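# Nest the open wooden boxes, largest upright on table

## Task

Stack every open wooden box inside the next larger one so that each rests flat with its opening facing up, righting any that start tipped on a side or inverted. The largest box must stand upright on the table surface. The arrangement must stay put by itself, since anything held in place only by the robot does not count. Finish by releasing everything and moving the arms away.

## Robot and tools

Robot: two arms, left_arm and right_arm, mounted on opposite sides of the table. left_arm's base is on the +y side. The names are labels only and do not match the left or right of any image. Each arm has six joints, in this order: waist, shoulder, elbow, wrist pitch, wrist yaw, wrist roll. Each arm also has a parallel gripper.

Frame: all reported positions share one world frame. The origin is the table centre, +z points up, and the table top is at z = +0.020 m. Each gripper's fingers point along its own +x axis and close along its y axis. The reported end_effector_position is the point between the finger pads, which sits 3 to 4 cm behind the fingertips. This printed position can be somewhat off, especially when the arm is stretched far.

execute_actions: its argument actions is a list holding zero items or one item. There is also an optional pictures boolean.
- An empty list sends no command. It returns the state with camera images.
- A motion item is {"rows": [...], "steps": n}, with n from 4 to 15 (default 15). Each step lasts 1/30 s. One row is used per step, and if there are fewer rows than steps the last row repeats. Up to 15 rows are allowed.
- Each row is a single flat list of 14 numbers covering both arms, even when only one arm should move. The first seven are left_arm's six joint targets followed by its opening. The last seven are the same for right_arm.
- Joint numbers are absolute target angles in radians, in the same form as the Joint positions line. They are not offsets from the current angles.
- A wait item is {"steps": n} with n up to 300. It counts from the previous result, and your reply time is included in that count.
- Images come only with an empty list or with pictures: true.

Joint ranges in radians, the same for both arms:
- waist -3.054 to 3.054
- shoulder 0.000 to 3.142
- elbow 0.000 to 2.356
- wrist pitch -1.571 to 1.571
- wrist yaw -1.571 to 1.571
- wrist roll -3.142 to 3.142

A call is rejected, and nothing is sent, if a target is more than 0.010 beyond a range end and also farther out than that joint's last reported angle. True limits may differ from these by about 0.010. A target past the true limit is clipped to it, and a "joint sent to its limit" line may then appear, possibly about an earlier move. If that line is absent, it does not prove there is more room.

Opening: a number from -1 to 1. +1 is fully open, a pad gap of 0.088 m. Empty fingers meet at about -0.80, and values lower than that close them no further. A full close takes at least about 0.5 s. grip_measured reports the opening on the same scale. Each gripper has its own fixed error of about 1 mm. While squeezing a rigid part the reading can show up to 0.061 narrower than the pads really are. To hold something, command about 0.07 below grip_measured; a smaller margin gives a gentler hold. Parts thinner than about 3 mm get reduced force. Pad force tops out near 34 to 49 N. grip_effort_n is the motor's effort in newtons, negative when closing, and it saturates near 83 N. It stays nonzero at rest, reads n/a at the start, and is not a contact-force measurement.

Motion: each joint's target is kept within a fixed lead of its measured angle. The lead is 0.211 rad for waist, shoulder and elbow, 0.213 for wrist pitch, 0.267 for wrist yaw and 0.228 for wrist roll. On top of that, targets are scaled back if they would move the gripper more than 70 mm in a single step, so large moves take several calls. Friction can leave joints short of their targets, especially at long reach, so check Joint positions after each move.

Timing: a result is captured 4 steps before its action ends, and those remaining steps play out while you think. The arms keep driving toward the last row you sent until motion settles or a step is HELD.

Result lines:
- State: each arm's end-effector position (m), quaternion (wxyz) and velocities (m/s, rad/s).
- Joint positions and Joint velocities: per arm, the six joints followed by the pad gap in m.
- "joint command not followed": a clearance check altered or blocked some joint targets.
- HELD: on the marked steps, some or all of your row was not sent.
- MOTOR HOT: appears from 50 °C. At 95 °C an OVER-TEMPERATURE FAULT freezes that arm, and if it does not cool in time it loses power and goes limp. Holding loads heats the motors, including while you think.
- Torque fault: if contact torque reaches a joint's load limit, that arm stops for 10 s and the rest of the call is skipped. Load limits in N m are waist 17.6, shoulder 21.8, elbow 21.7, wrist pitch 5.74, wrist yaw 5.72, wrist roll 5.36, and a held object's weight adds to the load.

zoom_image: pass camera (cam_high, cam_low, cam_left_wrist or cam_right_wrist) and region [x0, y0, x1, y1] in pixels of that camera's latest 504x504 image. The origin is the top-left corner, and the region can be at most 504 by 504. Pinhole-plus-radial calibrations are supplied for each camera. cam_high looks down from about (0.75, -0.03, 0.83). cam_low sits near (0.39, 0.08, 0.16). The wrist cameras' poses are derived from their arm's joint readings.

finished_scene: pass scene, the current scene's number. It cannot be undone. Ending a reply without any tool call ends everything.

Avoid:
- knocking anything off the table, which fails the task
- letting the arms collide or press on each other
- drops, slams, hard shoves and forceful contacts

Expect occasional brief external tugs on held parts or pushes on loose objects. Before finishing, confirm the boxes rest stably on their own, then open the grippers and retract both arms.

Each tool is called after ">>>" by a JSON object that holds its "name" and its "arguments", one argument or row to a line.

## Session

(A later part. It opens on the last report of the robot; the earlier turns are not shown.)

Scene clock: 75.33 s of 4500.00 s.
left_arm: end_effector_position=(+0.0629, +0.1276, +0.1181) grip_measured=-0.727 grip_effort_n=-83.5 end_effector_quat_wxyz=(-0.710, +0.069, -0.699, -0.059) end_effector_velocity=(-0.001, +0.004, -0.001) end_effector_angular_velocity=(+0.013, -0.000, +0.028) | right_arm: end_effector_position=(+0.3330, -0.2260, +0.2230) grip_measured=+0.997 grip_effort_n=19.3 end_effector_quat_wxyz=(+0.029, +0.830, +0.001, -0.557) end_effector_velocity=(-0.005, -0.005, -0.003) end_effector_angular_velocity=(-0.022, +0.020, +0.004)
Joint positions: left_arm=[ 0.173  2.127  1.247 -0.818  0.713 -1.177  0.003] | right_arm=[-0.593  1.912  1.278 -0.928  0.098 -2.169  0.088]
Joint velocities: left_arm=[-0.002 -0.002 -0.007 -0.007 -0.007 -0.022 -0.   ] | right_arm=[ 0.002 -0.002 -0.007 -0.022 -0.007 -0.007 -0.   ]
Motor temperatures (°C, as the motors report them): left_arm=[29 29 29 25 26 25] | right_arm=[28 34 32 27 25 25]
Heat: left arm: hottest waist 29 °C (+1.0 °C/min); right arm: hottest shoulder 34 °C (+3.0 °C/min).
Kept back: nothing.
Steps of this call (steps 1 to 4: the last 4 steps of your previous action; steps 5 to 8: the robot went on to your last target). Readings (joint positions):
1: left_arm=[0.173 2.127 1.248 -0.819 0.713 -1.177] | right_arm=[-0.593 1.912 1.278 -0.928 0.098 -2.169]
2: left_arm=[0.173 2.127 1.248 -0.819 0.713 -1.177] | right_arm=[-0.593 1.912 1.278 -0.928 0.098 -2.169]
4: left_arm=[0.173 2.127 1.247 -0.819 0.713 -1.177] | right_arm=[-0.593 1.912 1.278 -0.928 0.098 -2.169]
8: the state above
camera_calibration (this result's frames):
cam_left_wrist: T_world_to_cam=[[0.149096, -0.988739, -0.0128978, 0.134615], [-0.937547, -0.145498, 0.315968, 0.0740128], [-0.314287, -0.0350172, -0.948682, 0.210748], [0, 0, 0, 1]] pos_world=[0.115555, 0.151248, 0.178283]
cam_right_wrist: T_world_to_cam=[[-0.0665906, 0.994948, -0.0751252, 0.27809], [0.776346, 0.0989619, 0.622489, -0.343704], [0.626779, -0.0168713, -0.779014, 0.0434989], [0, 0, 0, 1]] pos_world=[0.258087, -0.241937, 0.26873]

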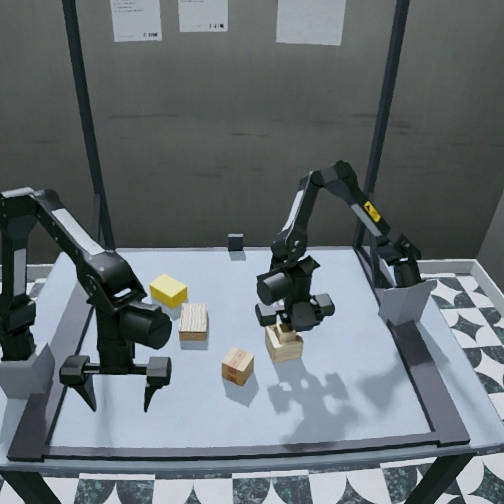

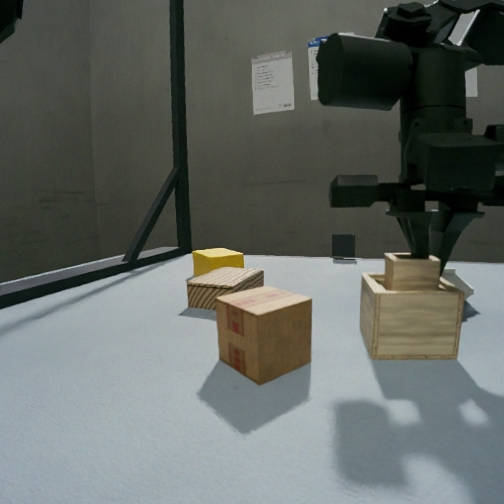

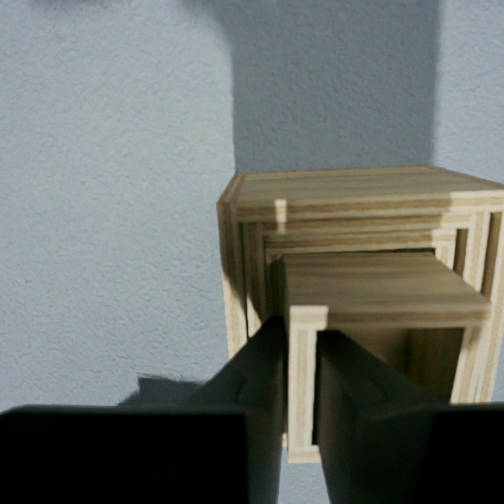

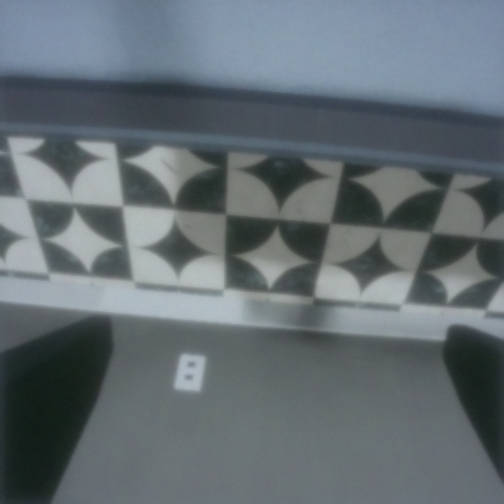

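>>> {"name": "execute_actions", "arguments": {
  "actions": [
    {"rows":[[0.16,2.14,1.226,-0.79,0.716,-1.18,-0.9,-0.593,1.912,1.278,-0.928,0.098,-2.169,1]],"steps":15}
  ]
}}

>>> {"name": "execute_actions", "arguments": {
  "actions": [
    {"steps":8}
  ],
  "pictures": true
}}

Scene clock: 75.83 s of 4500.00 s.
left_arm: end_effector_position=(+0.0637, +0.1288, +0.1167) grip_measured=-0.727 grip_effort_n=-83.5 end_effector_quat_wxyz=(-0.709, +0.071, -0.700, -0.056) end_effector_velocity=(-0.001, +0.004, -0.001) end_effector_angular_velocity=(+0.013, -0.000, +0.028) | right_arm: end_effector_position=(+0.3330, -0.2260, +0.2230) grip_measured=+0.997 grip_effort_n=19.3 end_effector_quat_wxyz=(+0.029, +0.830, +0.001, -0.557) end_effector_velocity=(-0.005, -0.005, -0.003) end_effector_angular_velocity=(-0.022, +0.020, +0.004)
Joint positions: left_arm=[ 0.175  2.127  1.236 -0.803  0.719 -1.177  0.003] | right_arm=[-0.593  1.912  1.278 -0.928  0.098 -2.169  0.088]
Joint velocities: left_arm=[-0.002 -0.002 -0.007 -0.007 -0.007 -0.022 -0.   ] | right_arm=[ 0.002 -0.002 -0.007 -0.022 -0.007 -0.007 -0.   ]
Motor temperatures (°C, as the motors report them): left_arm=[29 29 29 25 26 25] | right_arm=[28 35 32 27 25 25]
Heat: left arm: hottest waist 29 °C (+1.0 °C/min); right arm: hottest shoulder 35 °C (+4.0 °C/min).
Steps of this call (steps 1 to 4: the robot went on to your last target; steps 5 to 15: the first 11 steps of this action). Readings (joint positions):
5: left_arm=[0.173 2.127 1.246 -0.816 0.713 -1.177] | right_arm=[-0.593 1.912 1.278 -0.928 0.098 -2.169]
6: left_arm=[0.173 2.127 1.243 -0.812 0.714 -1.177] | right_arm=[-0.593 1.912 1.278 -0.928 0.098 -2.169]
8: left_arm=[0.173 2.127 1.240 -0.808 0.716 -1.177] | right_arm=[-0.593 1.912 1.278 -0.928 0.098 -2.169]
12: left_arm=[0.175 2.127 1.237 -0.804 0.718 -1.177] | right_arm=[-0.593 1.912 1.278 -0.928 0.098 -2.169]
15: the state above

Scene clock: 76.10 s of 4500.00 s.
left_arm: end_effector_position=(+0.0637, +0.1287, +0.1166) grip_measured=-0.727 grip_effort_n=-83.5 end_effector_quat_wxyz=(-0.709, +0.071, -0.700, -0.055) end_effector_velocity=(-0.001, +0.002, -0.000) end_effector_angular_velocity=(+0.010, -0.003, -0.004) | right_arm: end_effector_position=(+0.3330, -0.2260, +0.2230) grip_measured=+0.997 grip_effort_n=19.3 end_effector_quat_wxyz=(+0.029, +0.830, +0.001, -0.557) end_effector_velocity=(-0.001, -0.002, -0.002) end_effector_angular_velocity=(-0.008, +0.013, +0.003)
Joint positions: left_arm=[ 0.175  2.127  1.236 -0.802  0.719 -1.177  0.003] | right_arm=[-0.593  1.912  1.278 -0.928  0.098 -2.169  0.088]
Joint velocities: left_arm=[-0.002 -0.002 -0.002 -0.007 -0.007  0.007 -0.   ] | right_arm=[-0.002  0.002 -0.002 -0.007 -0.007 -0.007 -0.   ]
Motor temperatures (°C, as the motors report them): left_arm=[29 29 29 25 26 25] | right_arm=[28 35 32 27 25 25]
Heat: left arm: hottest waist 29 °C (+1.0 °C/min); right arm: hottest shoulder 35 °C (+4.1 °C/min).
Kept back: nothing.
Steps of this call (steps 1 to 4: the last 4 steps of your previous action; steps 5 to 8: the robot went on to your last target). Readings (joint positions):
1: left_arm=[0.175 2.127 1.236 -0.803 0.719 -1.177] | right_arm=[-0.593 1.912 1.278 -0.928 0.098 -2.169]
2: left_arm=[0.175 2.127 1.236 -0.802 0.719 -1.177] | right_arm=[-0.593 1.912 1.278 -0.928 0.098 -2.169]
4: left_arm=[0.175 2.127 1.236 -0.802 0.719 -1.177] | right_arm=[-0.593 1.912 1.278 -0.928 0.098 -2.169]
8: the state above
camera_calibration (this result's frames):
cam_left_wrist: T_world_to_cam=[[0.14735, -0.989066, -0.00602923, 0.13486], [-0.936922, -0.14153, 0.319605, 0.0744404], [-0.316963, -0.041445, -0.947532, 0.210468], [0, 0, 0, 1]] pos_world=[0.116584, 0.152644, 0.176447]
cam_right_wrist: T_world_to_cam=[[-0.0665906, 0.994948, -0.0751252, 0.27809], [0.776346, 0.0989619, 0.622489, -0.343704], [0.626779, -0.0168713, -0.779014, 0.0434989], [0, 0, 0, 1]] pos_world=[0.258087, -0.241937, 0.26873]

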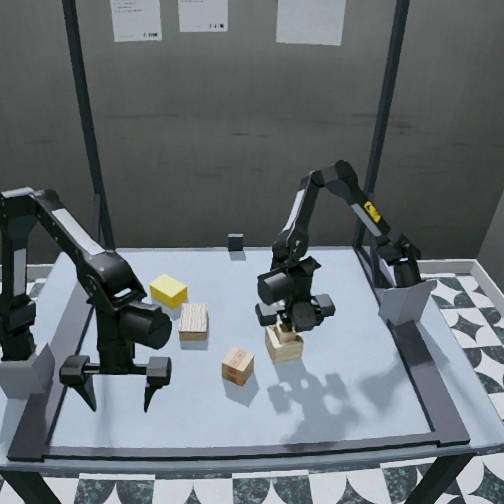

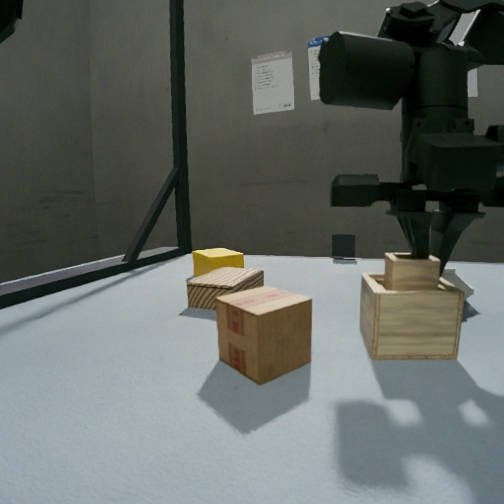

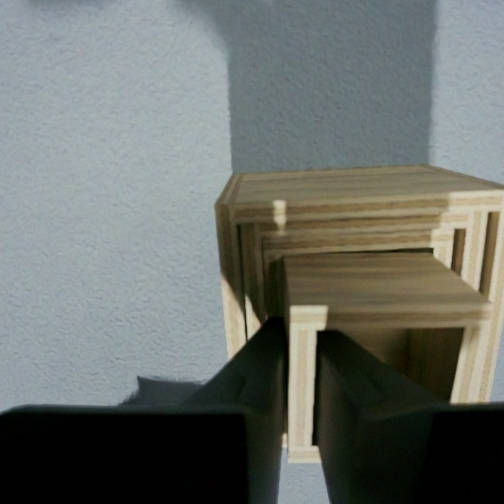

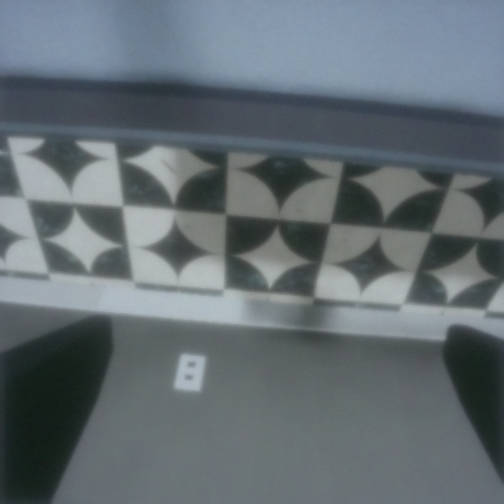

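Stalled on a rim.

>>> {"name": "zoom_image", "arguments": {
  "camera": "cam_left_wrist",
  "region": [204, 150, 504, 450]
}}

Region (204, 150, 504, 450) of cam_left_wrist's 504x504 image, scaled by 1.680, with more detail than that image has.

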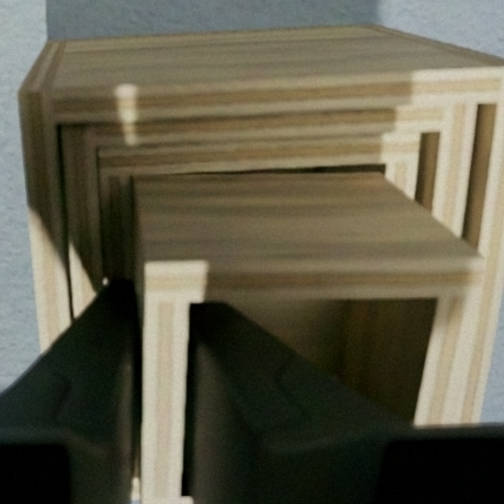

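>>> {"name": "execute_actions", "arguments": {
  "actions": [
    {"rows":[[0.196,2.127,1.245,-0.835,0.716,-1.235,-0.9,-0.593,1.912,1.278,-0.928,0.098,-2.169,1]],"steps":15}
  ]
}}

>>> {"name": "execute_actions", "arguments": {
  "actions": [
    {"steps":6}
  ],
  "pictures": true
}}

>>> {"name": "zoom_image", "arguments": {
  "camera": "cam_left_wrist",
  "region": [204, 150, 504, 450]
}}

Scene clock: 76.80 s of 4500.00 s.
left_arm: end_effector_position=(+0.0645, +0.1328, +0.1202) grip_measured=-0.727 grip_effort_n=-83.5 end_effector_quat_wxyz=(-0.703, +0.096, -0.699, -0.085) end_effector_velocity=(+0.002, +0.008, +0.003) end_effector_angular_velocity=(+0.027, -0.004, +0.085) | right_arm: end_effector_position=(+0.3330, -0.2260, +0.2230) grip_measured=+0.997 grip_effort_n=18.8 end_effector_quat_wxyz=(+0.029, +0.830, +0.001, -0.557) end_effector_velocity=(-0.003, -0.003, +0.000) end_effector_angular_velocity=(-0.004, +0.028, -0.001)
Joint positions: left_arm=[ 0.189  2.127  1.238 -0.829  0.719 -1.229  0.003] | right_arm=[-0.593  1.912  1.278 -0.928  0.098 -2.169  0.088]
Joint velocities: left_arm=[ 0.012 -0.002 -0.002 -0.037 -0.022 -0.051 -0.   ] | right_arm=[-0.007 -0.002  0.002 -0.022 -0.022 -0.007 -0.   ]
Motor temperatures (°C, as the motors report them): left_arm=[30 29 29 25 26 25] | right_arm=[28 35 32 27 25 25]
Heat: left arm: hottest waist 30 °C (+2.0 °C/min); right arm: hottest shoulder 35 °C (+4.0 °C/min).
Steps of this call (steps 1 to 10: the robot went on to your last target; steps 11 to 21: the first 11 steps of this action). Readings (joint positions):
11: left_arm=[0.176 2.127 1.236 -0.802 0.719 -1.183] | right_arm=[-0.593 1.912 1.278 -0.928 0.098 -2.169]
12: left_arm=[0.178 2.127 1.236 -0.805 0.720 -1.195] | right_arm=[-0.593 1.912 1.278 -0.928 0.098 -2.169]
14: left_arm=[0.182 2.127 1.237 -0.816 0.720 -1.211] | right_arm=[-0.593 1.912 1.278 -0.928 0.098 -2.169]
18: left_arm=[0.187 2.127 1.237 -0.827 0.719 -1.225] | right_arm=[-0.593 1.912 1.278 -0.928 0.098 -2.169]
21: the state above

Scene clock: 77.00 s of 4500.00 s.
left_arm: end_effector_position=(+0.0646, +0.1329, +0.1206) grip_measured=-0.727 grip_effort_n=-83.5 end_effector_quat_wxyz=(-0.703, +0.097, -0.699, -0.087) end_effector_velocity=(-0.001, -0.000, +0.002) end_effector_angular_velocity=(+0.004, -0.006, +0.004) | right_arm: end_effector_position=(+0.3330, -0.2260, +0.2230) grip_measured=+0.997 grip_effort_n=19.3 end_effector_quat_wxyz=(+0.029, +0.830, +0.001, -0.557) end_effector_velocity=(+0.002, -0.003, +0.002) end_effector_angular_velocity=(-0.006, -0.005, -0.002)
Joint positions: left_arm=[ 0.19   2.127  1.239 -0.832  0.719 -1.231  0.003] | right_arm=[-0.593  1.912  1.278 -0.928  0.098 -2.169  0.088]
Joint velocities: left_arm=[-0.002 -0.007  0.002 -0.007 -0.007 -0.007  0.   ] | right_arm=[-0.007 -0.002  0.002 -0.007  0.007 -0.007 -0.   ]
Motor temperatures (°C, as the motors report them): left_arm=[30 29 29 25 26 25] | right_arm=[28 35 32 27 25 25]
Heat: left arm: hottest waist 30 °C (+2.0 °C/min); right arm: hottest shoulder 35 °C (+4.0 °C/min).
Kept back: nothing.
Steps of this call (steps 1 to 4: the last 4 steps of your previous action; steps 5 to 6: the robot went on to your last target). Readings (joint positions):
1: left_arm=[0.189 2.127 1.238 -0.830 0.719 -1.229] | right_arm=[-0.593 1.912 1.278 -0.928 0.098 -2.169]
2: left_arm=[0.189 2.127 1.238 -0.831 0.719 -1.230] | right_arm=[-0.593 1.912 1.278 -0.928 0.098 -2.169]
4: left_arm=[0.190 2.127 1.238 -0.831 0.719 -1.231] | right_arm=[-0.593 1.912 1.278 -0.928 0.098 -2.169]
6: the state above
camera_calibration (this result's frames):
cam_left_wrist: T_world_to_cam=[[0.228304, -0.97349, -0.0139635, 0.132614], [-0.919187, -0.220252, 0.326473, 0.0831037], [-0.320894, -0.0617002, -0.945103, 0.217353], [0, 0, 0, 1]] pos_world=[0.115859, 0.160813, 0.180141]
cam_right_wrist: T_world_to_cam=[[-0.0665906, 0.994948, -0.0751252, 0.27809], [0.776346, 0.0989619, 0.622489, -0.343704], [0.626779, -0.0168713, -0.779014, 0.0434989], [0, 0, 0, 1]] pos_world=[0.258087, -0.241937, 0.26873]

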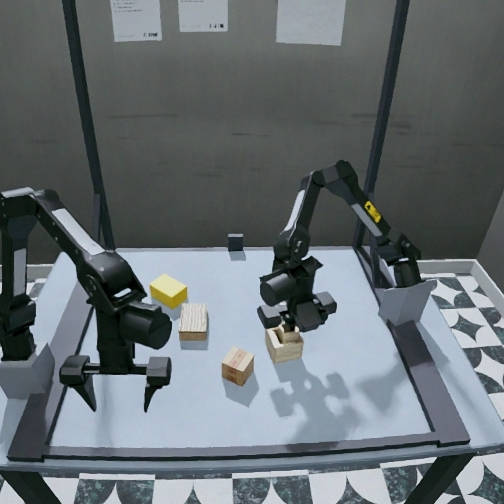

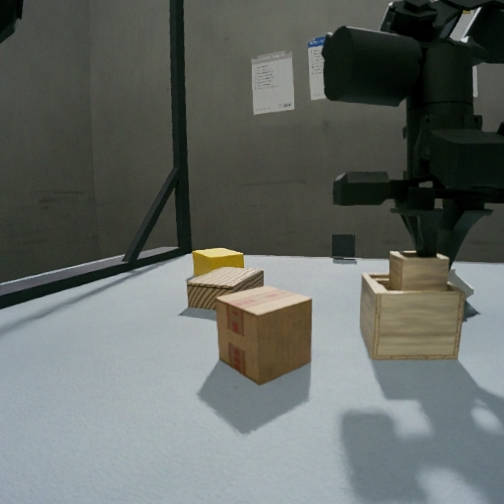

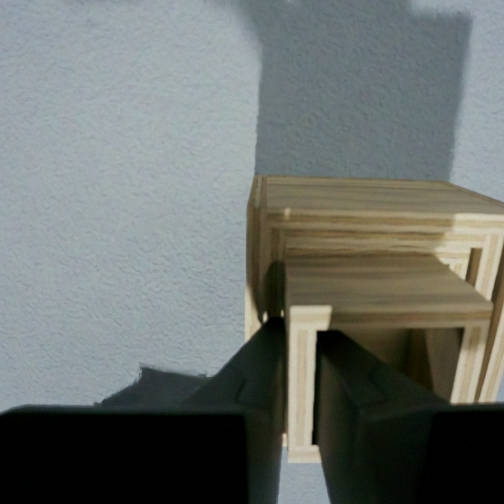

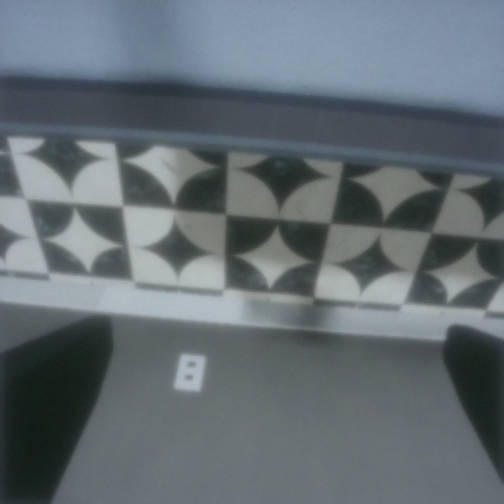

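Region (204, 150, 504, 450) of cam_left_wrist's 504x504 image, scaled by 1.680, with more detail than that image has.

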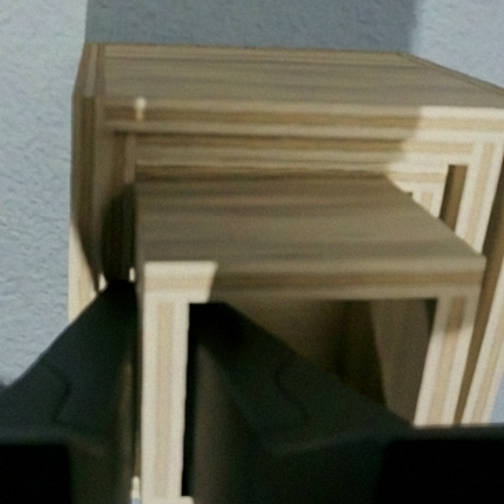

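>>> {"name": "execute_actions", "arguments": {
  "actions": [
    {"rows":[[0.186,2.148,1.262,-0.84,0.716,-1.208,-0.9,-0.593,1.912,1.278,-0.928,0.098,-2.169,1]],"steps":15}
  ]
}}

>>> {"name": "execute_actions", "arguments": {
  "actions": [
    {"steps":6}
  ],
  "pictures": true
}}

>>> {"name": "zoom_image", "arguments": {
  "camera": "cam_left_wrist",
  "region": [204, 150, 504, 450]
}}

Scene clock: 77.50 s of 4500.00 s.
left_arm: end_effector_position=(+0.0653, +0.1306, +0.1195) grip_measured=-0.727 grip_effort_n=-83.5 end_effector_quat_wxyz=(-0.703, +0.089, -0.701, -0.082) end_effector_velocity=(-0.000, +0.004, -0.005) end_effector_angular_velocity=(+0.022, +0.005, +0.002) | right_arm: end_effector_position=(+0.3330, -0.2260, +0.2230) grip_measured=+0.997 grip_effort_n=19.3 end_effector_quat_wxyz=(+0.029, +0.830, +0.001, -0.557) end_effector_velocity=(+0.001, -0.002, +0.002) end_effector_angular_velocity=(-0.008, -0.005, +0.003)
Joint positions: left_arm=[ 0.186  2.137  1.253 -0.838  0.719 -1.213  0.003] | right_arm=[-0.593  1.912  1.278 -0.928  0.098 -2.169  0.088]
Joint velocities: left_arm=[-0.007  0.012 -0.002 -0.007 -0.007  0.007  0.   ] | right_arm=[-0.002 -0.002  0.002 -0.007  0.007 -0.007  0.   ]
Motor temperatures (°C, as the motors report them): left_arm=[30 29 29 25 26 25] | right_arm=[28 35 32 27 25 25]
Heat: left arm: hottest waist 30 °C (+2.0 °C/min); right arm: hottest shoulder 35 °C (+4.0 °C/min).
Steps of this call (steps 1 to 4: the robot went on to your last target; steps 5 to 15: the first 11 steps of this action). Readings (joint positions):
5: left_arm=[0.190 2.127 1.240 -0.833 0.719 -1.231] | right_arm=[-0.593 1.912 1.278 -0.928 0.098 -2.169]
6: left_arm=[0.190 2.128 1.243 -0.836 0.719 -1.228] | right_arm=[-0.593 1.912 1.278 -0.928 0.098 -2.169]
8: left_arm=[0.189 2.131 1.248 -0.836 0.719 -1.221] | right_arm=[-0.593 1.912 1.278 -0.928 0.098 -2.169]
12: left_arm=[0.187 2.135 1.253 -0.837 0.719 -1.215] | right_arm=[-0.593 1.912 1.278 -0.928 0.098 -2.169]
15: the state above

Scene clock: 77.70 s of 4500.00 s.
left_arm: end_effector_position=(+0.0654, +0.1304, +0.1195) grip_measured=-0.727 grip_effort_n=-83.5 end_effector_quat_wxyz=(-0.703, +0.088, -0.701, -0.081) end_effector_velocity=(-0.003, +0.001, -0.000) end_effector_angular_velocity=(+0.002, +0.010, +0.010) | right_arm: end_effector_position=(+0.3330, -0.2260, +0.2230) grip_measured=+0.997 grip_effort_n=19.3 end_effector_quat_wxyz=(+0.029, +0.830, +0.001, -0.557) end_effector_velocity=(+0.002, -0.000, +0.001) end_effector_angular_velocity=(+0.000, -0.010, +0.005)
Joint positions: left_arm=[ 0.186  2.138  1.254 -0.838  0.719 -1.211  0.003] | right_arm=[-0.593  1.912  1.278 -0.928  0.098 -2.169  0.088]
Joint velocities: left_arm=[-0.002 -0.002 -0.002 -0.007  0.007 -0.007 -0.   ] | right_arm=[-0.002 -0.002 -0.002  0.007  0.007 -0.007 -0.   ]
Motor temperatures (°C, as the motors report them): left_arm=[30 29 29 25 26 25] | right_arm=[28 35 32 27 25 25]
Heat: left arm: hottest waist 30 °C (+2.0 °C/min); right arm: hottest shoulder 35 °C (+4.0 °C/min).
Kept back: nothing.
Steps of this call (steps 1 to 4: the last 4 steps of your previous action; steps 5 to 6: the robot went on to your last target). Readings (joint positions):
1: left_arm=[0.186 2.138 1.253 -0.838 0.719 -1.212] | right_arm=[-0.593 1.912 1.278 -0.928 0.098 -2.169]
2: left_arm=[0.186 2.138 1.253 -0.838 0.719 -1.212] | right_arm=[-0.593 1.912 1.278 -0.928 0.098 -2.169]
4: left_arm=[0.186 2.138 1.254 -0.838 0.719 -1.211] | right_arm=[-0.593 1.912 1.278 -0.928 0.098 -2.169]
6: the state above
camera_calibration (this result's frames):
cam_left_wrist: T_world_to_cam=[[0.207625, -0.97804, -0.0181483, 0.132449], [-0.923111, -0.202036, 0.32718, 0.0814325], [-0.323662, -0.0511781, -0.944788, 0.215224], [0, 0, 0, 1]] pos_world=[0.117331, 0.157007, 0.179102]
cam_right_wrist: T_world_to_cam=[[-0.0665906, 0.994948, -0.0751252, 0.27809], [0.776346, 0.0989619, 0.622489, -0.343704], [0.626779, -0.0168713, -0.779014, 0.0434989], [0, 0, 0, 1]] pos_world=[0.258087, -0.241937, 0.26873]

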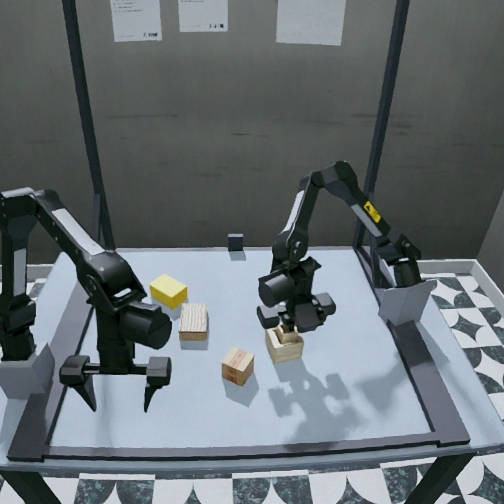

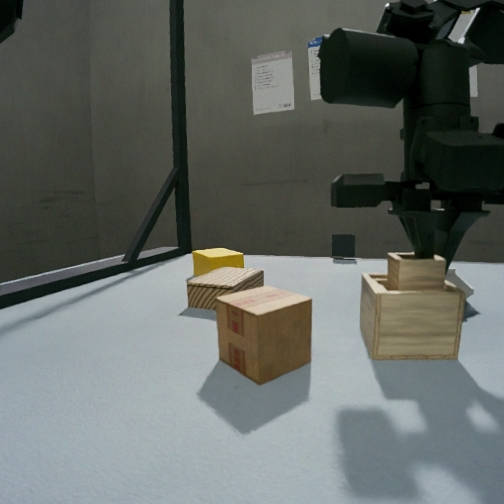

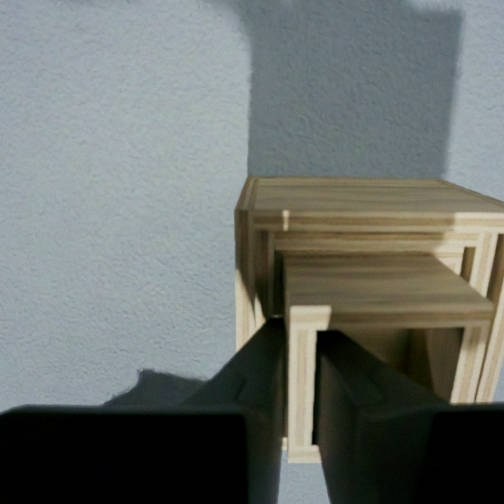

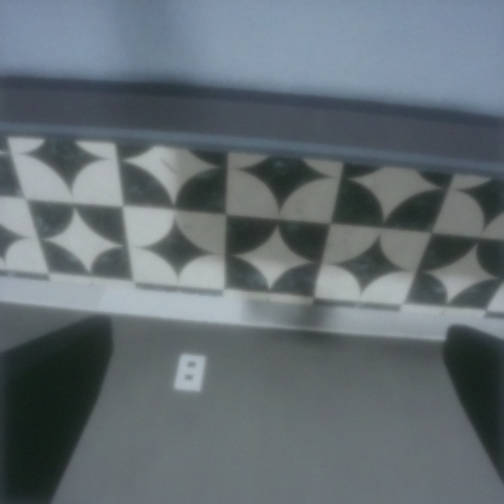

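Region (204, 150, 504, 450) of cam_left_wrist's 504x504 image, scaled by 1.680, with more detail than that image has.

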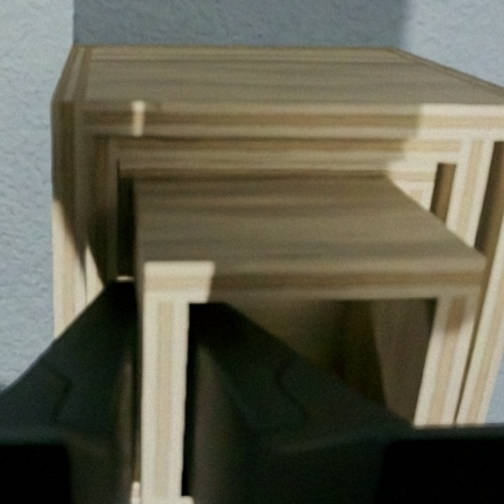

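>>> {"name": "execute_actions", "arguments": {
  "actions": [
    {"rows":[[0.168,2.158,1.25,-0.805,0.716,-1.21,-0.9,-0.593,1.912,1.278,-0.928,0.098,-2.169,1]],"steps":15}
  ]
}}

>>> {"name": "execute_actions", "arguments": {
  "actions": [
    {"steps":6}
  ],
  "pictures": true
}}

>>> {"name": "zoom_image", "arguments": {
  "camera": "cam_left_wrist",
  "region": [204, 150, 504, 450]
}}

Scene clock: 78.20 s of 4500.00 s.
left_arm: end_effector_position=(+0.0671, +0.1272, +0.1175) grip_measured=-0.727 grip_effort_n=-83.5 end_effector_quat_wxyz=(-0.707, +0.085, -0.698, -0.071) end_effector_velocity=(-0.001, +0.002, -0.000) end_effector_angular_velocity=(+0.010, -0.002, +0.010) | right_arm: end_effector_position=(+0.3330, -0.2260, +0.2230) grip_measured=+0.997 grip_effort_n=19.8 end_effector_quat_wxyz=(+0.029, +0.830, +0.001, -0.557) end_effector_velocity=(-0.003, -0.002, -0.002) end_effector_angular_velocity=(-0.001, +0.025, +0.005)
Joint positions: left_arm=[ 0.18   2.141  1.254 -0.814  0.717 -1.211  0.003] | right_arm=[-0.593  1.912  1.278 -0.928  0.098 -2.169  0.088]
Joint velocities: left_arm=[-0.002 -0.002 -0.002 -0.007 -0.007 -0.007 -0.   ] | right_arm=[-0.002 -0.002 -0.007 -0.007 -0.022 -0.007 -0.   ]
Motor temperatures (°C, as the motors report them): left_arm=[30 29 29 25 26 25] | right_arm=[28 35 32 27 25 25]
Heat: left arm: hottest waist 30 °C (+2.0 °C/min); right arm: hottest shoulder 35 °C (+4.1 °C/min).
Steps of this call (steps 1 to 4: the robot went on to your last target; steps 5 to 15: the first 11 steps of this action). Readings (joint positions):
5: left_arm=[0.186 2.139 1.254 -0.837 0.719 -1.211] | right_arm=[-0.593 1.912 1.278 -0.928 0.098 -2.169]
6: left_arm=[0.183 2.140 1.254 -0.831 0.719 -1.211] | right_arm=[-0.593 1.912 1.278 -0.928 0.098 -2.169]
8: left_arm=[0.181 2.141 1.254 -0.822 0.718 -1.211] | right_arm=[-0.593 1.912 1.278 -0.928 0.098 -2.169]
12: left_arm=[0.180 2.141 1.254 -0.816 0.717 -1.211] | right_arm=[-0.593 1.912 1.278 -0.928 0.098 -2.169]
15: the state above

Scene clock: 78.40 s of 4500.00 s.
left_arm: end_effector_position=(+0.0673, +0.1271, +0.1175) grip_measured=-0.727 grip_effort_n=-83.5 end_effector_quat_wxyz=(-0.707, +0.085, -0.698, -0.071) end_effector_velocity=(+0.001, -0.003, -0.001) end_effector_angular_velocity=(-0.005, -0.014, -0.027) | right_arm: end_effector_position=(+0.3330, -0.2260, +0.2230) grip_measured=+0.997 grip_effort_n=19.3 end_effector_quat_wxyz=(+0.029, +0.830, +0.001, -0.557) end_effector_velocity=(-0.001, -0.002, -0.000) end_effector_angular_velocity=(-0.004, +0.010, +0.004)
Joint positions: left_arm=[ 0.18   2.141  1.254 -0.813  0.717 -1.211  0.003] | right_arm=[-0.593  1.912  1.278 -0.928  0.098 -2.169  0.088]
Joint velocities: left_arm=[-0.007 -0.002 -0.002  0.022 -0.007  0.007 -0.   ] | right_arm=[-0.002 -0.002 -0.002 -0.007 -0.007 -0.007 -0.   ]
Motor temperatures (°C, as the motors report them): left_arm=[30 29 29 25 26 25] | right_arm=[28 35 32 27 25 25]
Heat: left arm: hottest waist 30 °C (+2.0 °C/min); right arm: hottest shoulder 35 °C (+4.0 °C/min).
Kept back: nothing.
Steps of this call (steps 1 to 4: the last 4 steps of your previous action; steps 5 to 6: the robot went on to your last target). Readings (joint positions):
1: left_arm=[0.180 2.141 1.254 -0.814 0.717 -1.211] | right_arm=[-0.593 1.912 1.278 -0.928 0.098 -2.169]
2: left_arm=[0.180 2.141 1.254 -0.814 0.717 -1.211] | right_arm=[-0.593 1.912 1.278 -0.928 0.098 -2.169]
4: left_arm=[0.180 2.141 1.254 -0.814 0.717 -1.211] | right_arm=[-0.593 1.912 1.278 -0.928 0.098 -2.169]
6: the state above
camera_calibration (this result's frames):
cam_left_wrist: T_world_to_cam=[[0.188991, -0.981949, -0.00764063, 0.129237], [-0.930128, -0.181502, 0.319249, 0.0819197], [-0.314873, -0.0532284, -0.94764, 0.213739], [0, 0, 0, 1]] pos_world=[0.119072, 0.153149, 0.177382]
cam_right_wrist: T_world_to_cam=[[-0.0665906, 0.994948, -0.0751252, 0.27809], [0.776346, 0.0989619, 0.622489, -0.343704], [0.626779, -0.0168713, -0.779014, 0.0434989], [0, 0, 0, 1]] pos_world=[0.258087, -0.241937, 0.26873]

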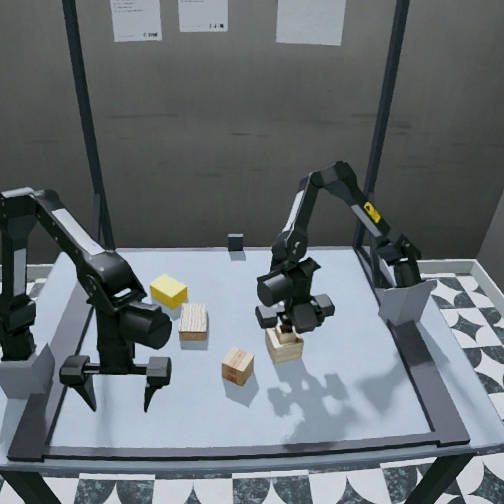

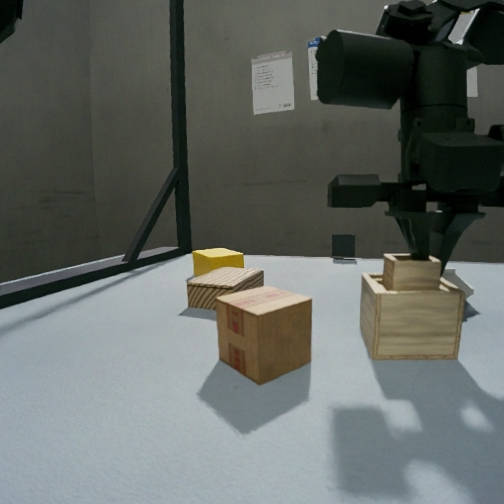

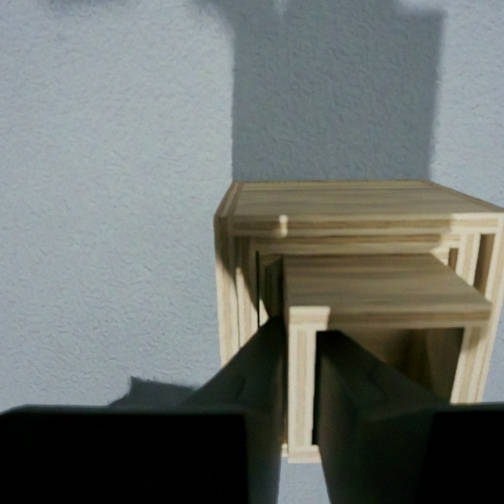

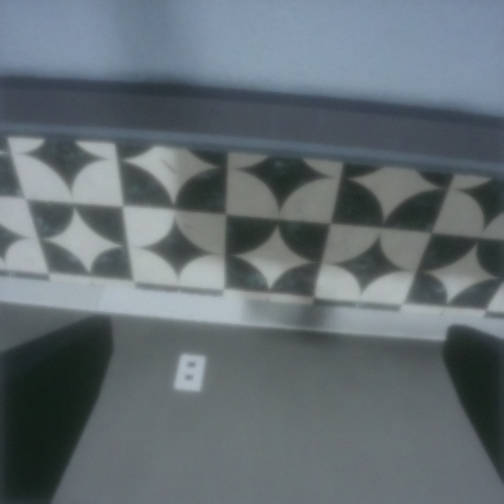

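Region (204, 150, 504, 450) of cam_left_wrist's 504x504 image, scaled by 1.680, with more detail than that image has.

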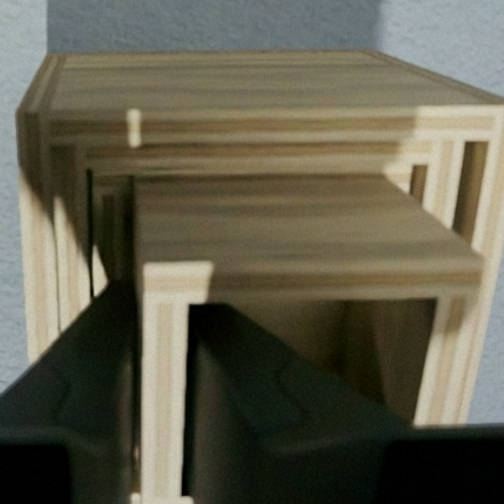

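>>> {"name": "execute_actions", "arguments": {
  "actions": [
    {"rows":[[0.178,2.15,1.266,-0.85,0.716,-1.21,-0.9,-0.593,1.912,1.278,-0.928,0.098,-2.169,1]],"steps":15}
  ]
}}

>>> {"name": "execute_actions", "arguments": {
  "actions": [
    {"steps":6}
  ],
  "pictures": true
}}

>>> {"name": "zoom_image", "arguments": {
  "camera": "cam_left_wrist",
  "region": [204, 150, 504, 450]
}}

Scene clock: 78.93 s of 4500.00 s.
left_arm: end_effector_position=(+0.0644, +0.1295, +0.1185) grip_measured=-0.727 grip_effort_n=-83.5 end_effector_quat_wxyz=(-0.704, +0.085, -0.700, -0.082) end_effector_velocity=(-0.004, +0.005, -0.002) end_effector_angular_velocity=(+0.023, +0.024, +0.033) | right_arm: end_effector_position=(+0.3330, -0.2260, +0.2230) grip_measured=+0.997 grip_effort_n=19.3 end_effector_quat_wxyz=(+0.029, +0.830, +0.001, -0.557) end_effector_velocity=(+0.001, +0.001, -0.001) end_effector_angular_velocity=(+0.004, +0.005, +0.006)
Joint positions: left_arm=[ 0.18   2.141  1.261 -0.844  0.716 -1.211  0.003] | right_arm=[-0.593  1.912  1.278 -0.928  0.098 -2.169  0.088]
Joint velocities: left_arm=[-0.002  0.007  0.002 -0.037  0.007 -0.007 -0.   ] | right_arm=[-0.002  0.002 -0.002  0.007 -0.007 -0.007 -0.   ]
Motor temperatures (°C, as the motors report them): left_arm=[30 29 29 25 26 25] | right_arm=[28 35 32 27 25 25]
Heat: left arm: hottest waist 30 °C (+2.0 °C/min); right arm: hottest shoulder 35 °C (+4.0 °C/min).
Steps of this call (steps 1 to 5: the robot went on to your last target; steps 6 to 16: the first 11 steps of this action). Readings (joint positions):
6: left_arm=[0.180 2.141 1.254 -0.813 0.717 -1.211] | right_arm=[-0.593 1.912 1.278 -0.928 0.098 -2.169]
7: left_arm=[0.180 2.141 1.256 -0.816 0.716 -1.211] | right_arm=[-0.593 1.912 1.278 -0.928 0.098 -2.169]
9: left_arm=[0.180 2.141 1.258 -0.829 0.716 -1.211] | right_arm=[-0.593 1.912 1.278 -0.928 0.098 -2.169]
13: left_arm=[0.180 2.141 1.260 -0.841 0.716 -1.211] | right_arm=[-0.593 1.912 1.278 -0.928 0.098 -2.169]
16: the state above

Scene clock: 79.13 s of 4500.00 s.
left_arm: end_effector_position=(+0.0642, +0.1297, +0.1186) grip_measured=-0.727 grip_effort_n=-83.5 end_effector_quat_wxyz=(-0.704, +0.085, -0.701, -0.083) end_effector_velocity=(+0.001, -0.000, -0.000) end_effector_angular_velocity=(+0.001, -0.009, +0.015) | right_arm: end_effector_position=(+0.3330, -0.2260, +0.2230) grip_measured=+0.997 grip_effort_n=18.8 end_effector_quat_wxyz=(+0.029, +0.830, +0.001, -0.557) end_effector_velocity=(-0.001, -0.006, -0.000) end_effector_angular_velocity=(-0.029, +0.006, +0.011)
Joint positions: left_arm=[ 0.18   2.141  1.261 -0.846  0.716 -1.211  0.003] | right_arm=[-0.593  1.912  1.278 -0.928  0.098 -2.169  0.088]
Joint velocities: left_arm=[-0.002 -0.002 -0.002  0.007 -0.007 -0.022  0.   ] | right_arm=[-0.002 -0.002 -0.002 -0.022  0.007 -0.022 -0.   ]
Motor temperatures (°C, as the motors report them): left_arm=[30 29 29 25 26 25] | right_arm=[28 35 32 27 25 25]
Heat: left arm: hottest waist 30 °C (+2.0 °C/min); right arm: hottest shoulder 35 °C (+4.1 °C/min).
Kept back: nothing.
Steps of this call (steps 1 to 4: the last 4 steps of your previous action; steps 5 to 6: the robot went on to your last target). Readings (joint positions):
1: left_arm=[0.180 2.141 1.261 -0.845 0.716 -1.211] | right_arm=[-0.593 1.912 1.278 -0.928 0.098 -2.169]
2: left_arm=[0.180 2.141 1.261 -0.845 0.716 -1.211] | right_arm=[-0.593 1.912 1.278 -0.928 0.098 -2.169]
4: left_arm=[0.180 2.141 1.261 -0.846 0.716 -1.211] | right_arm=[-0.593 1.912 1.278 -0.928 0.098 -2.169]
6: the state above
camera_calibration (this result's frames):
cam_left_wrist: T_world_to_cam=[[0.205282, -0.978358, -0.0259962, 0.133055], [-0.923413, -0.202418, 0.32609, 0.0806774], [-0.324295, -0.0429352, -0.944981, 0.212879], [0, 0, 0, 1]] pos_world=[0.11622, 0.155646, 0.178317]
cam_right_wrist: T_world_to_cam=[[-0.0665906, 0.994948, -0.0751252, 0.27809], [0.776346, 0.0989619, 0.622489, -0.343704], [0.626779, -0.0168713, -0.779014, 0.0434989], [0, 0, 0, 1]] pos_world=[0.258087, -0.241937, 0.26873]

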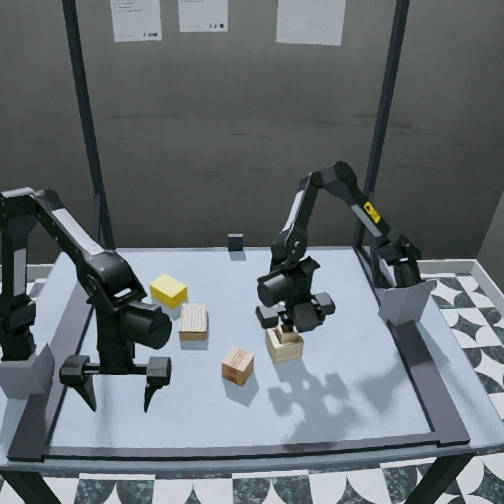

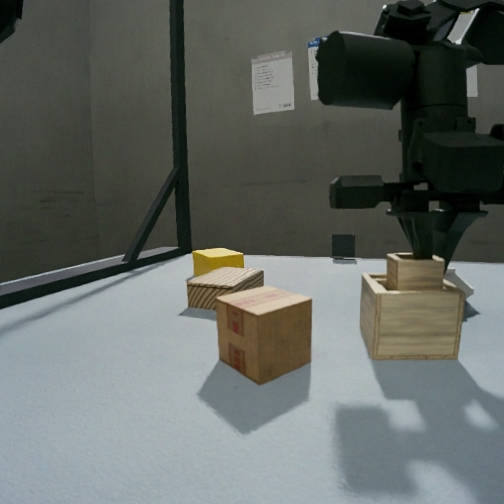

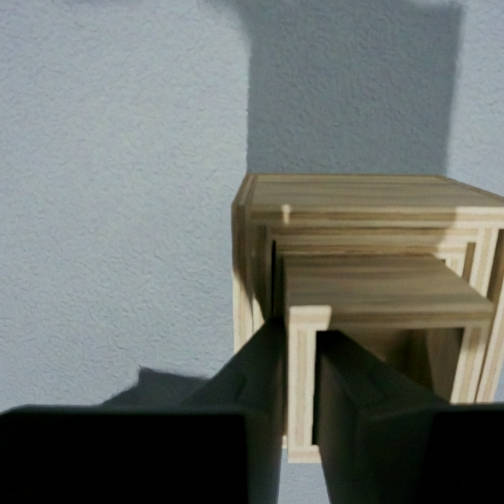

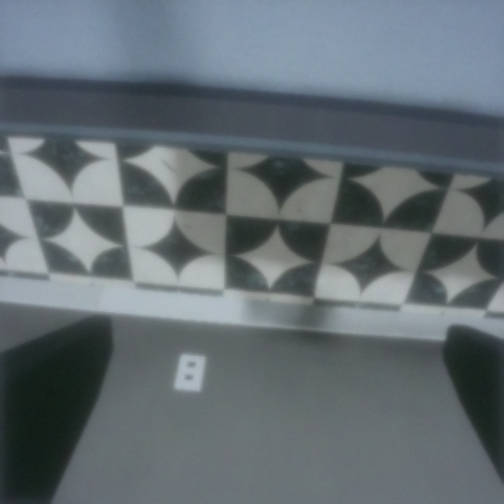

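Region (204, 150, 504, 450) of cam_left_wrist's 504x504 image, scaled by 1.680, with more detail than that image has.

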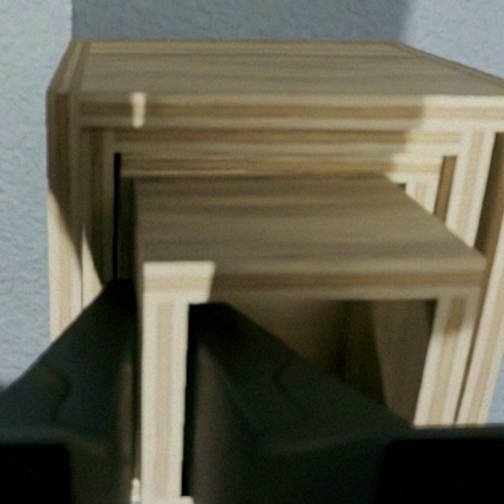

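>>> {"name": "execute_actions", "arguments": {
  "actions": [
    {"rows":[[0.16,2.155,1.236,-0.80,0.716,-1.21,-0.9,-0.593,1.912,1.278,-0.928,0.098,-2.169,1]],"steps":15}
  ]
}}

>>> {"name": "execute_actions", "arguments": {
  "actions": [
    {"steps":6}
  ],
  "pictures": true
}}

>>> {"name": "zoom_image", "arguments": {
  "camera": "cam_left_wrist",
  "region": [204, 150, 504, 450]
}}

Scene clock: 79.70 s of 4500.00 s.
left_arm: end_effector_position=(+0.0664, +0.1294, +0.1163) grip_measured=-0.727 grip_effort_n=-83.5 end_effector_quat_wxyz=(-0.706, +0.085, -0.700, -0.075) end_effector_velocity=(+0.000, +0.003, -0.002) end_effector_angular_velocity=(+0.007, -0.004, +0.007) | right_arm: end_effector_position=(+0.3330, -0.2260, +0.2230) grip_measured=+0.997 grip_effort_n=18.8 end_effector_quat_wxyz=(+0.029, +0.830, +0.001, -0.557) end_effector_velocity=(-0.000, +0.001, -0.000) end_effector_angular_velocity=(+0.022, +0.015, -0.008)
Joint positions: left_arm=[ 0.18   2.141  1.248 -0.816  0.718 -1.211  0.003] | right_arm=[-0.593  1.912  1.278 -0.928  0.098 -2.169  0.088]
Joint velocities: left_arm=[-0.002 -0.002 -0.012  0.007 -0.007 -0.007  0.   ] | right_arm=[-0.007 -0.002 -0.002  0.007 -0.022  0.007 -0.   ]
Motor temperatures (°C, as the motors report them): left_arm=[30 29 29 25 26 25] | right_arm=[28 35 32 27 25 25]
Heat: left arm: hottest waist 30 °C (+2.0 °C/min); right arm: hottest shoulder 35 °C (+4.0 °C/min).
Steps of this call (steps 1 to 6: the robot went on to your last target; steps 7 to 17: the first 11 steps of this action). Readings (joint positions):
7: left_arm=[0.180 2.141 1.261 -0.845 0.716 -1.211] | right_arm=[-0.593 1.912 1.278 -0.928 0.098 -2.169]
8: left_arm=[0.179 2.141 1.258 -0.838 0.716 -1.211] | right_arm=[-0.593 1.912 1.278 -0.928 0.098 -2.169]
10: left_arm=[0.179 2.141 1.253 -0.827 0.716 -1.211] | right_arm=[-0.593 1.912 1.278 -0.928 0.098 -2.169]
14: left_arm=[0.180 2.141 1.250 -0.818 0.717 -1.211] | right_arm=[-0.593 1.912 1.278 -0.928 0.098 -2.169]
17: the state above

Scene clock: 79.90 s of 4500.00 s.
left_arm: end_effector_position=(+0.0666, +0.1294, +0.1162) grip_measured=-0.727 grip_effort_n=-83.5 end_effector_quat_wxyz=(-0.706, +0.085, -0.700, -0.074) end_effector_velocity=(+0.001, +0.005, -0.001) end_effector_angular_velocity=(+0.021, -0.012, +0.014) | right_arm: end_effector_position=(+0.3330, -0.2260, +0.2230) grip_measured=+0.997 grip_effort_n=19.3 end_effector_quat_wxyz=(+0.029, +0.830, +0.001, -0.557) end_effector_velocity=(-0.002, +0.001, -0.000) end_effector_angular_velocity=(+0.020, +0.015, -0.003)
Joint positions: left_arm=[ 0.18   2.141  1.247 -0.814  0.718 -1.211  0.003] | right_arm=[-0.593  1.912  1.278 -0.928  0.098 -2.169  0.088]
Joint velocities: left_arm=[-0.002 -0.002 -0.007 -0.007 -0.022 -0.007 -0.   ] | right_arm=[-0.002 -0.007 -0.007  0.007 -0.022  0.007 -0.   ]
Motor temperatures (°C, as the motors report them): left_arm=[30 29 29 25 26 25] | right_arm=[28 35 32 27 25 25]
Heat: left arm: hottest waist 30 °C (+2.0 °C/min); right arm: hottest shoulder 35 °C (+4.0 °C/min).
Kept back: nothing.
Steps of this call (steps 1 to 4: the last 4 steps of your previous action; steps 5 to 6: the robot went on to your last target). Readings (joint positions):
1: left_arm=[0.180 2.141 1.248 -0.815 0.718 -1.211] | right_arm=[-0.593 1.912 1.278 -0.928 0.098 -2.169]
2: left_arm=[0.180 2.141 1.248 -0.815 0.718 -1.211] | right_arm=[-0.593 1.912 1.278 -0.928 0.098 -2.169]
4: left_arm=[0.180 2.141 1.247 -0.815 0.718 -1.211] | right_arm=[-0.593 1.912 1.278 -0.928 0.098 -2.169]
6: the state above
camera_calibration (this result's frames):
cam_left_wrist: T_world_to_cam=[[0.193812, -0.980955, -0.0128443, 0.13178], [-0.92768, -0.187514, 0.322875, 0.0822675], [-0.319134, -0.0506616, -0.946355, 0.212234], [0, 0, 0, 1]] pos_world=[0.118508, 0.155449, 0.175979]
cam_right_wrist: T_world_to_cam=[[-0.0665906, 0.994948, -0.0751252, 0.27809], [0.776346, 0.0989619, 0.622489, -0.343704], [0.626779, -0.0168713, -0.779014, 0.0434989], [0, 0, 0, 1]] pos_world=[0.258087, -0.241937, 0.26873]

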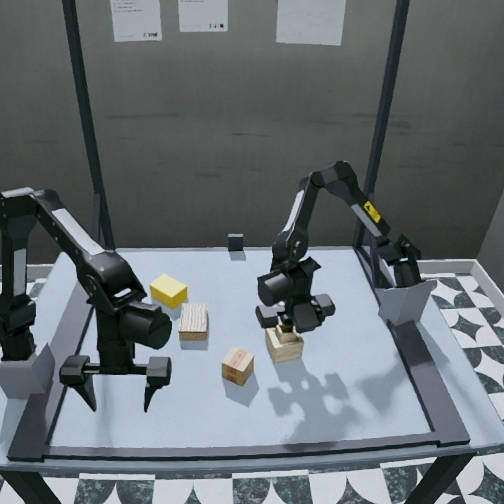

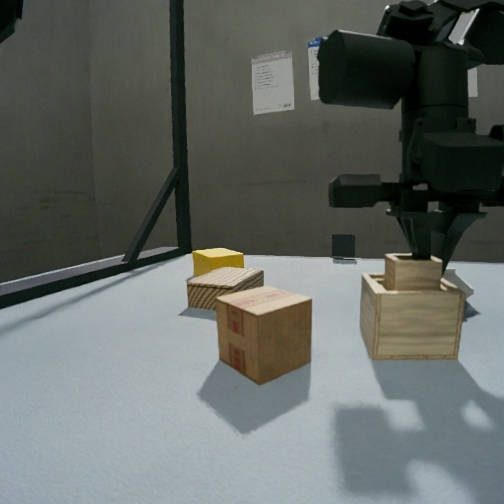

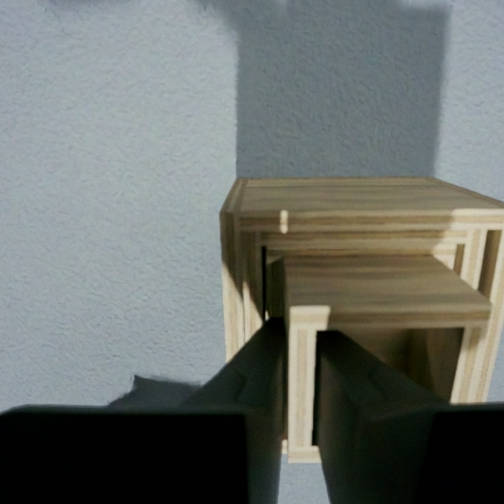

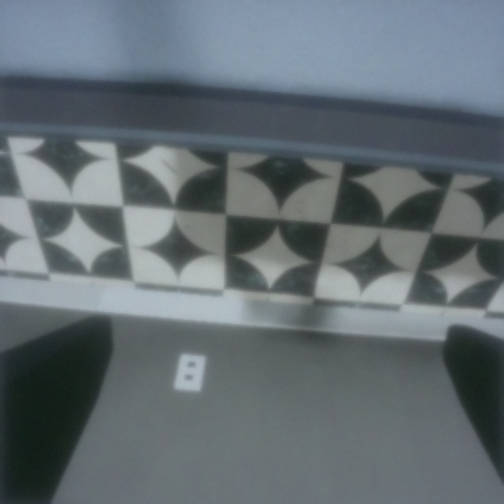

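Region (204, 150, 504, 450) of cam_left_wrist's 504x504 image, scaled by 1.680, with more detail than that image has.

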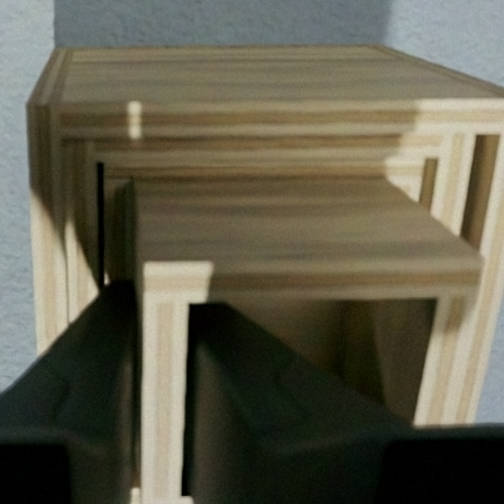

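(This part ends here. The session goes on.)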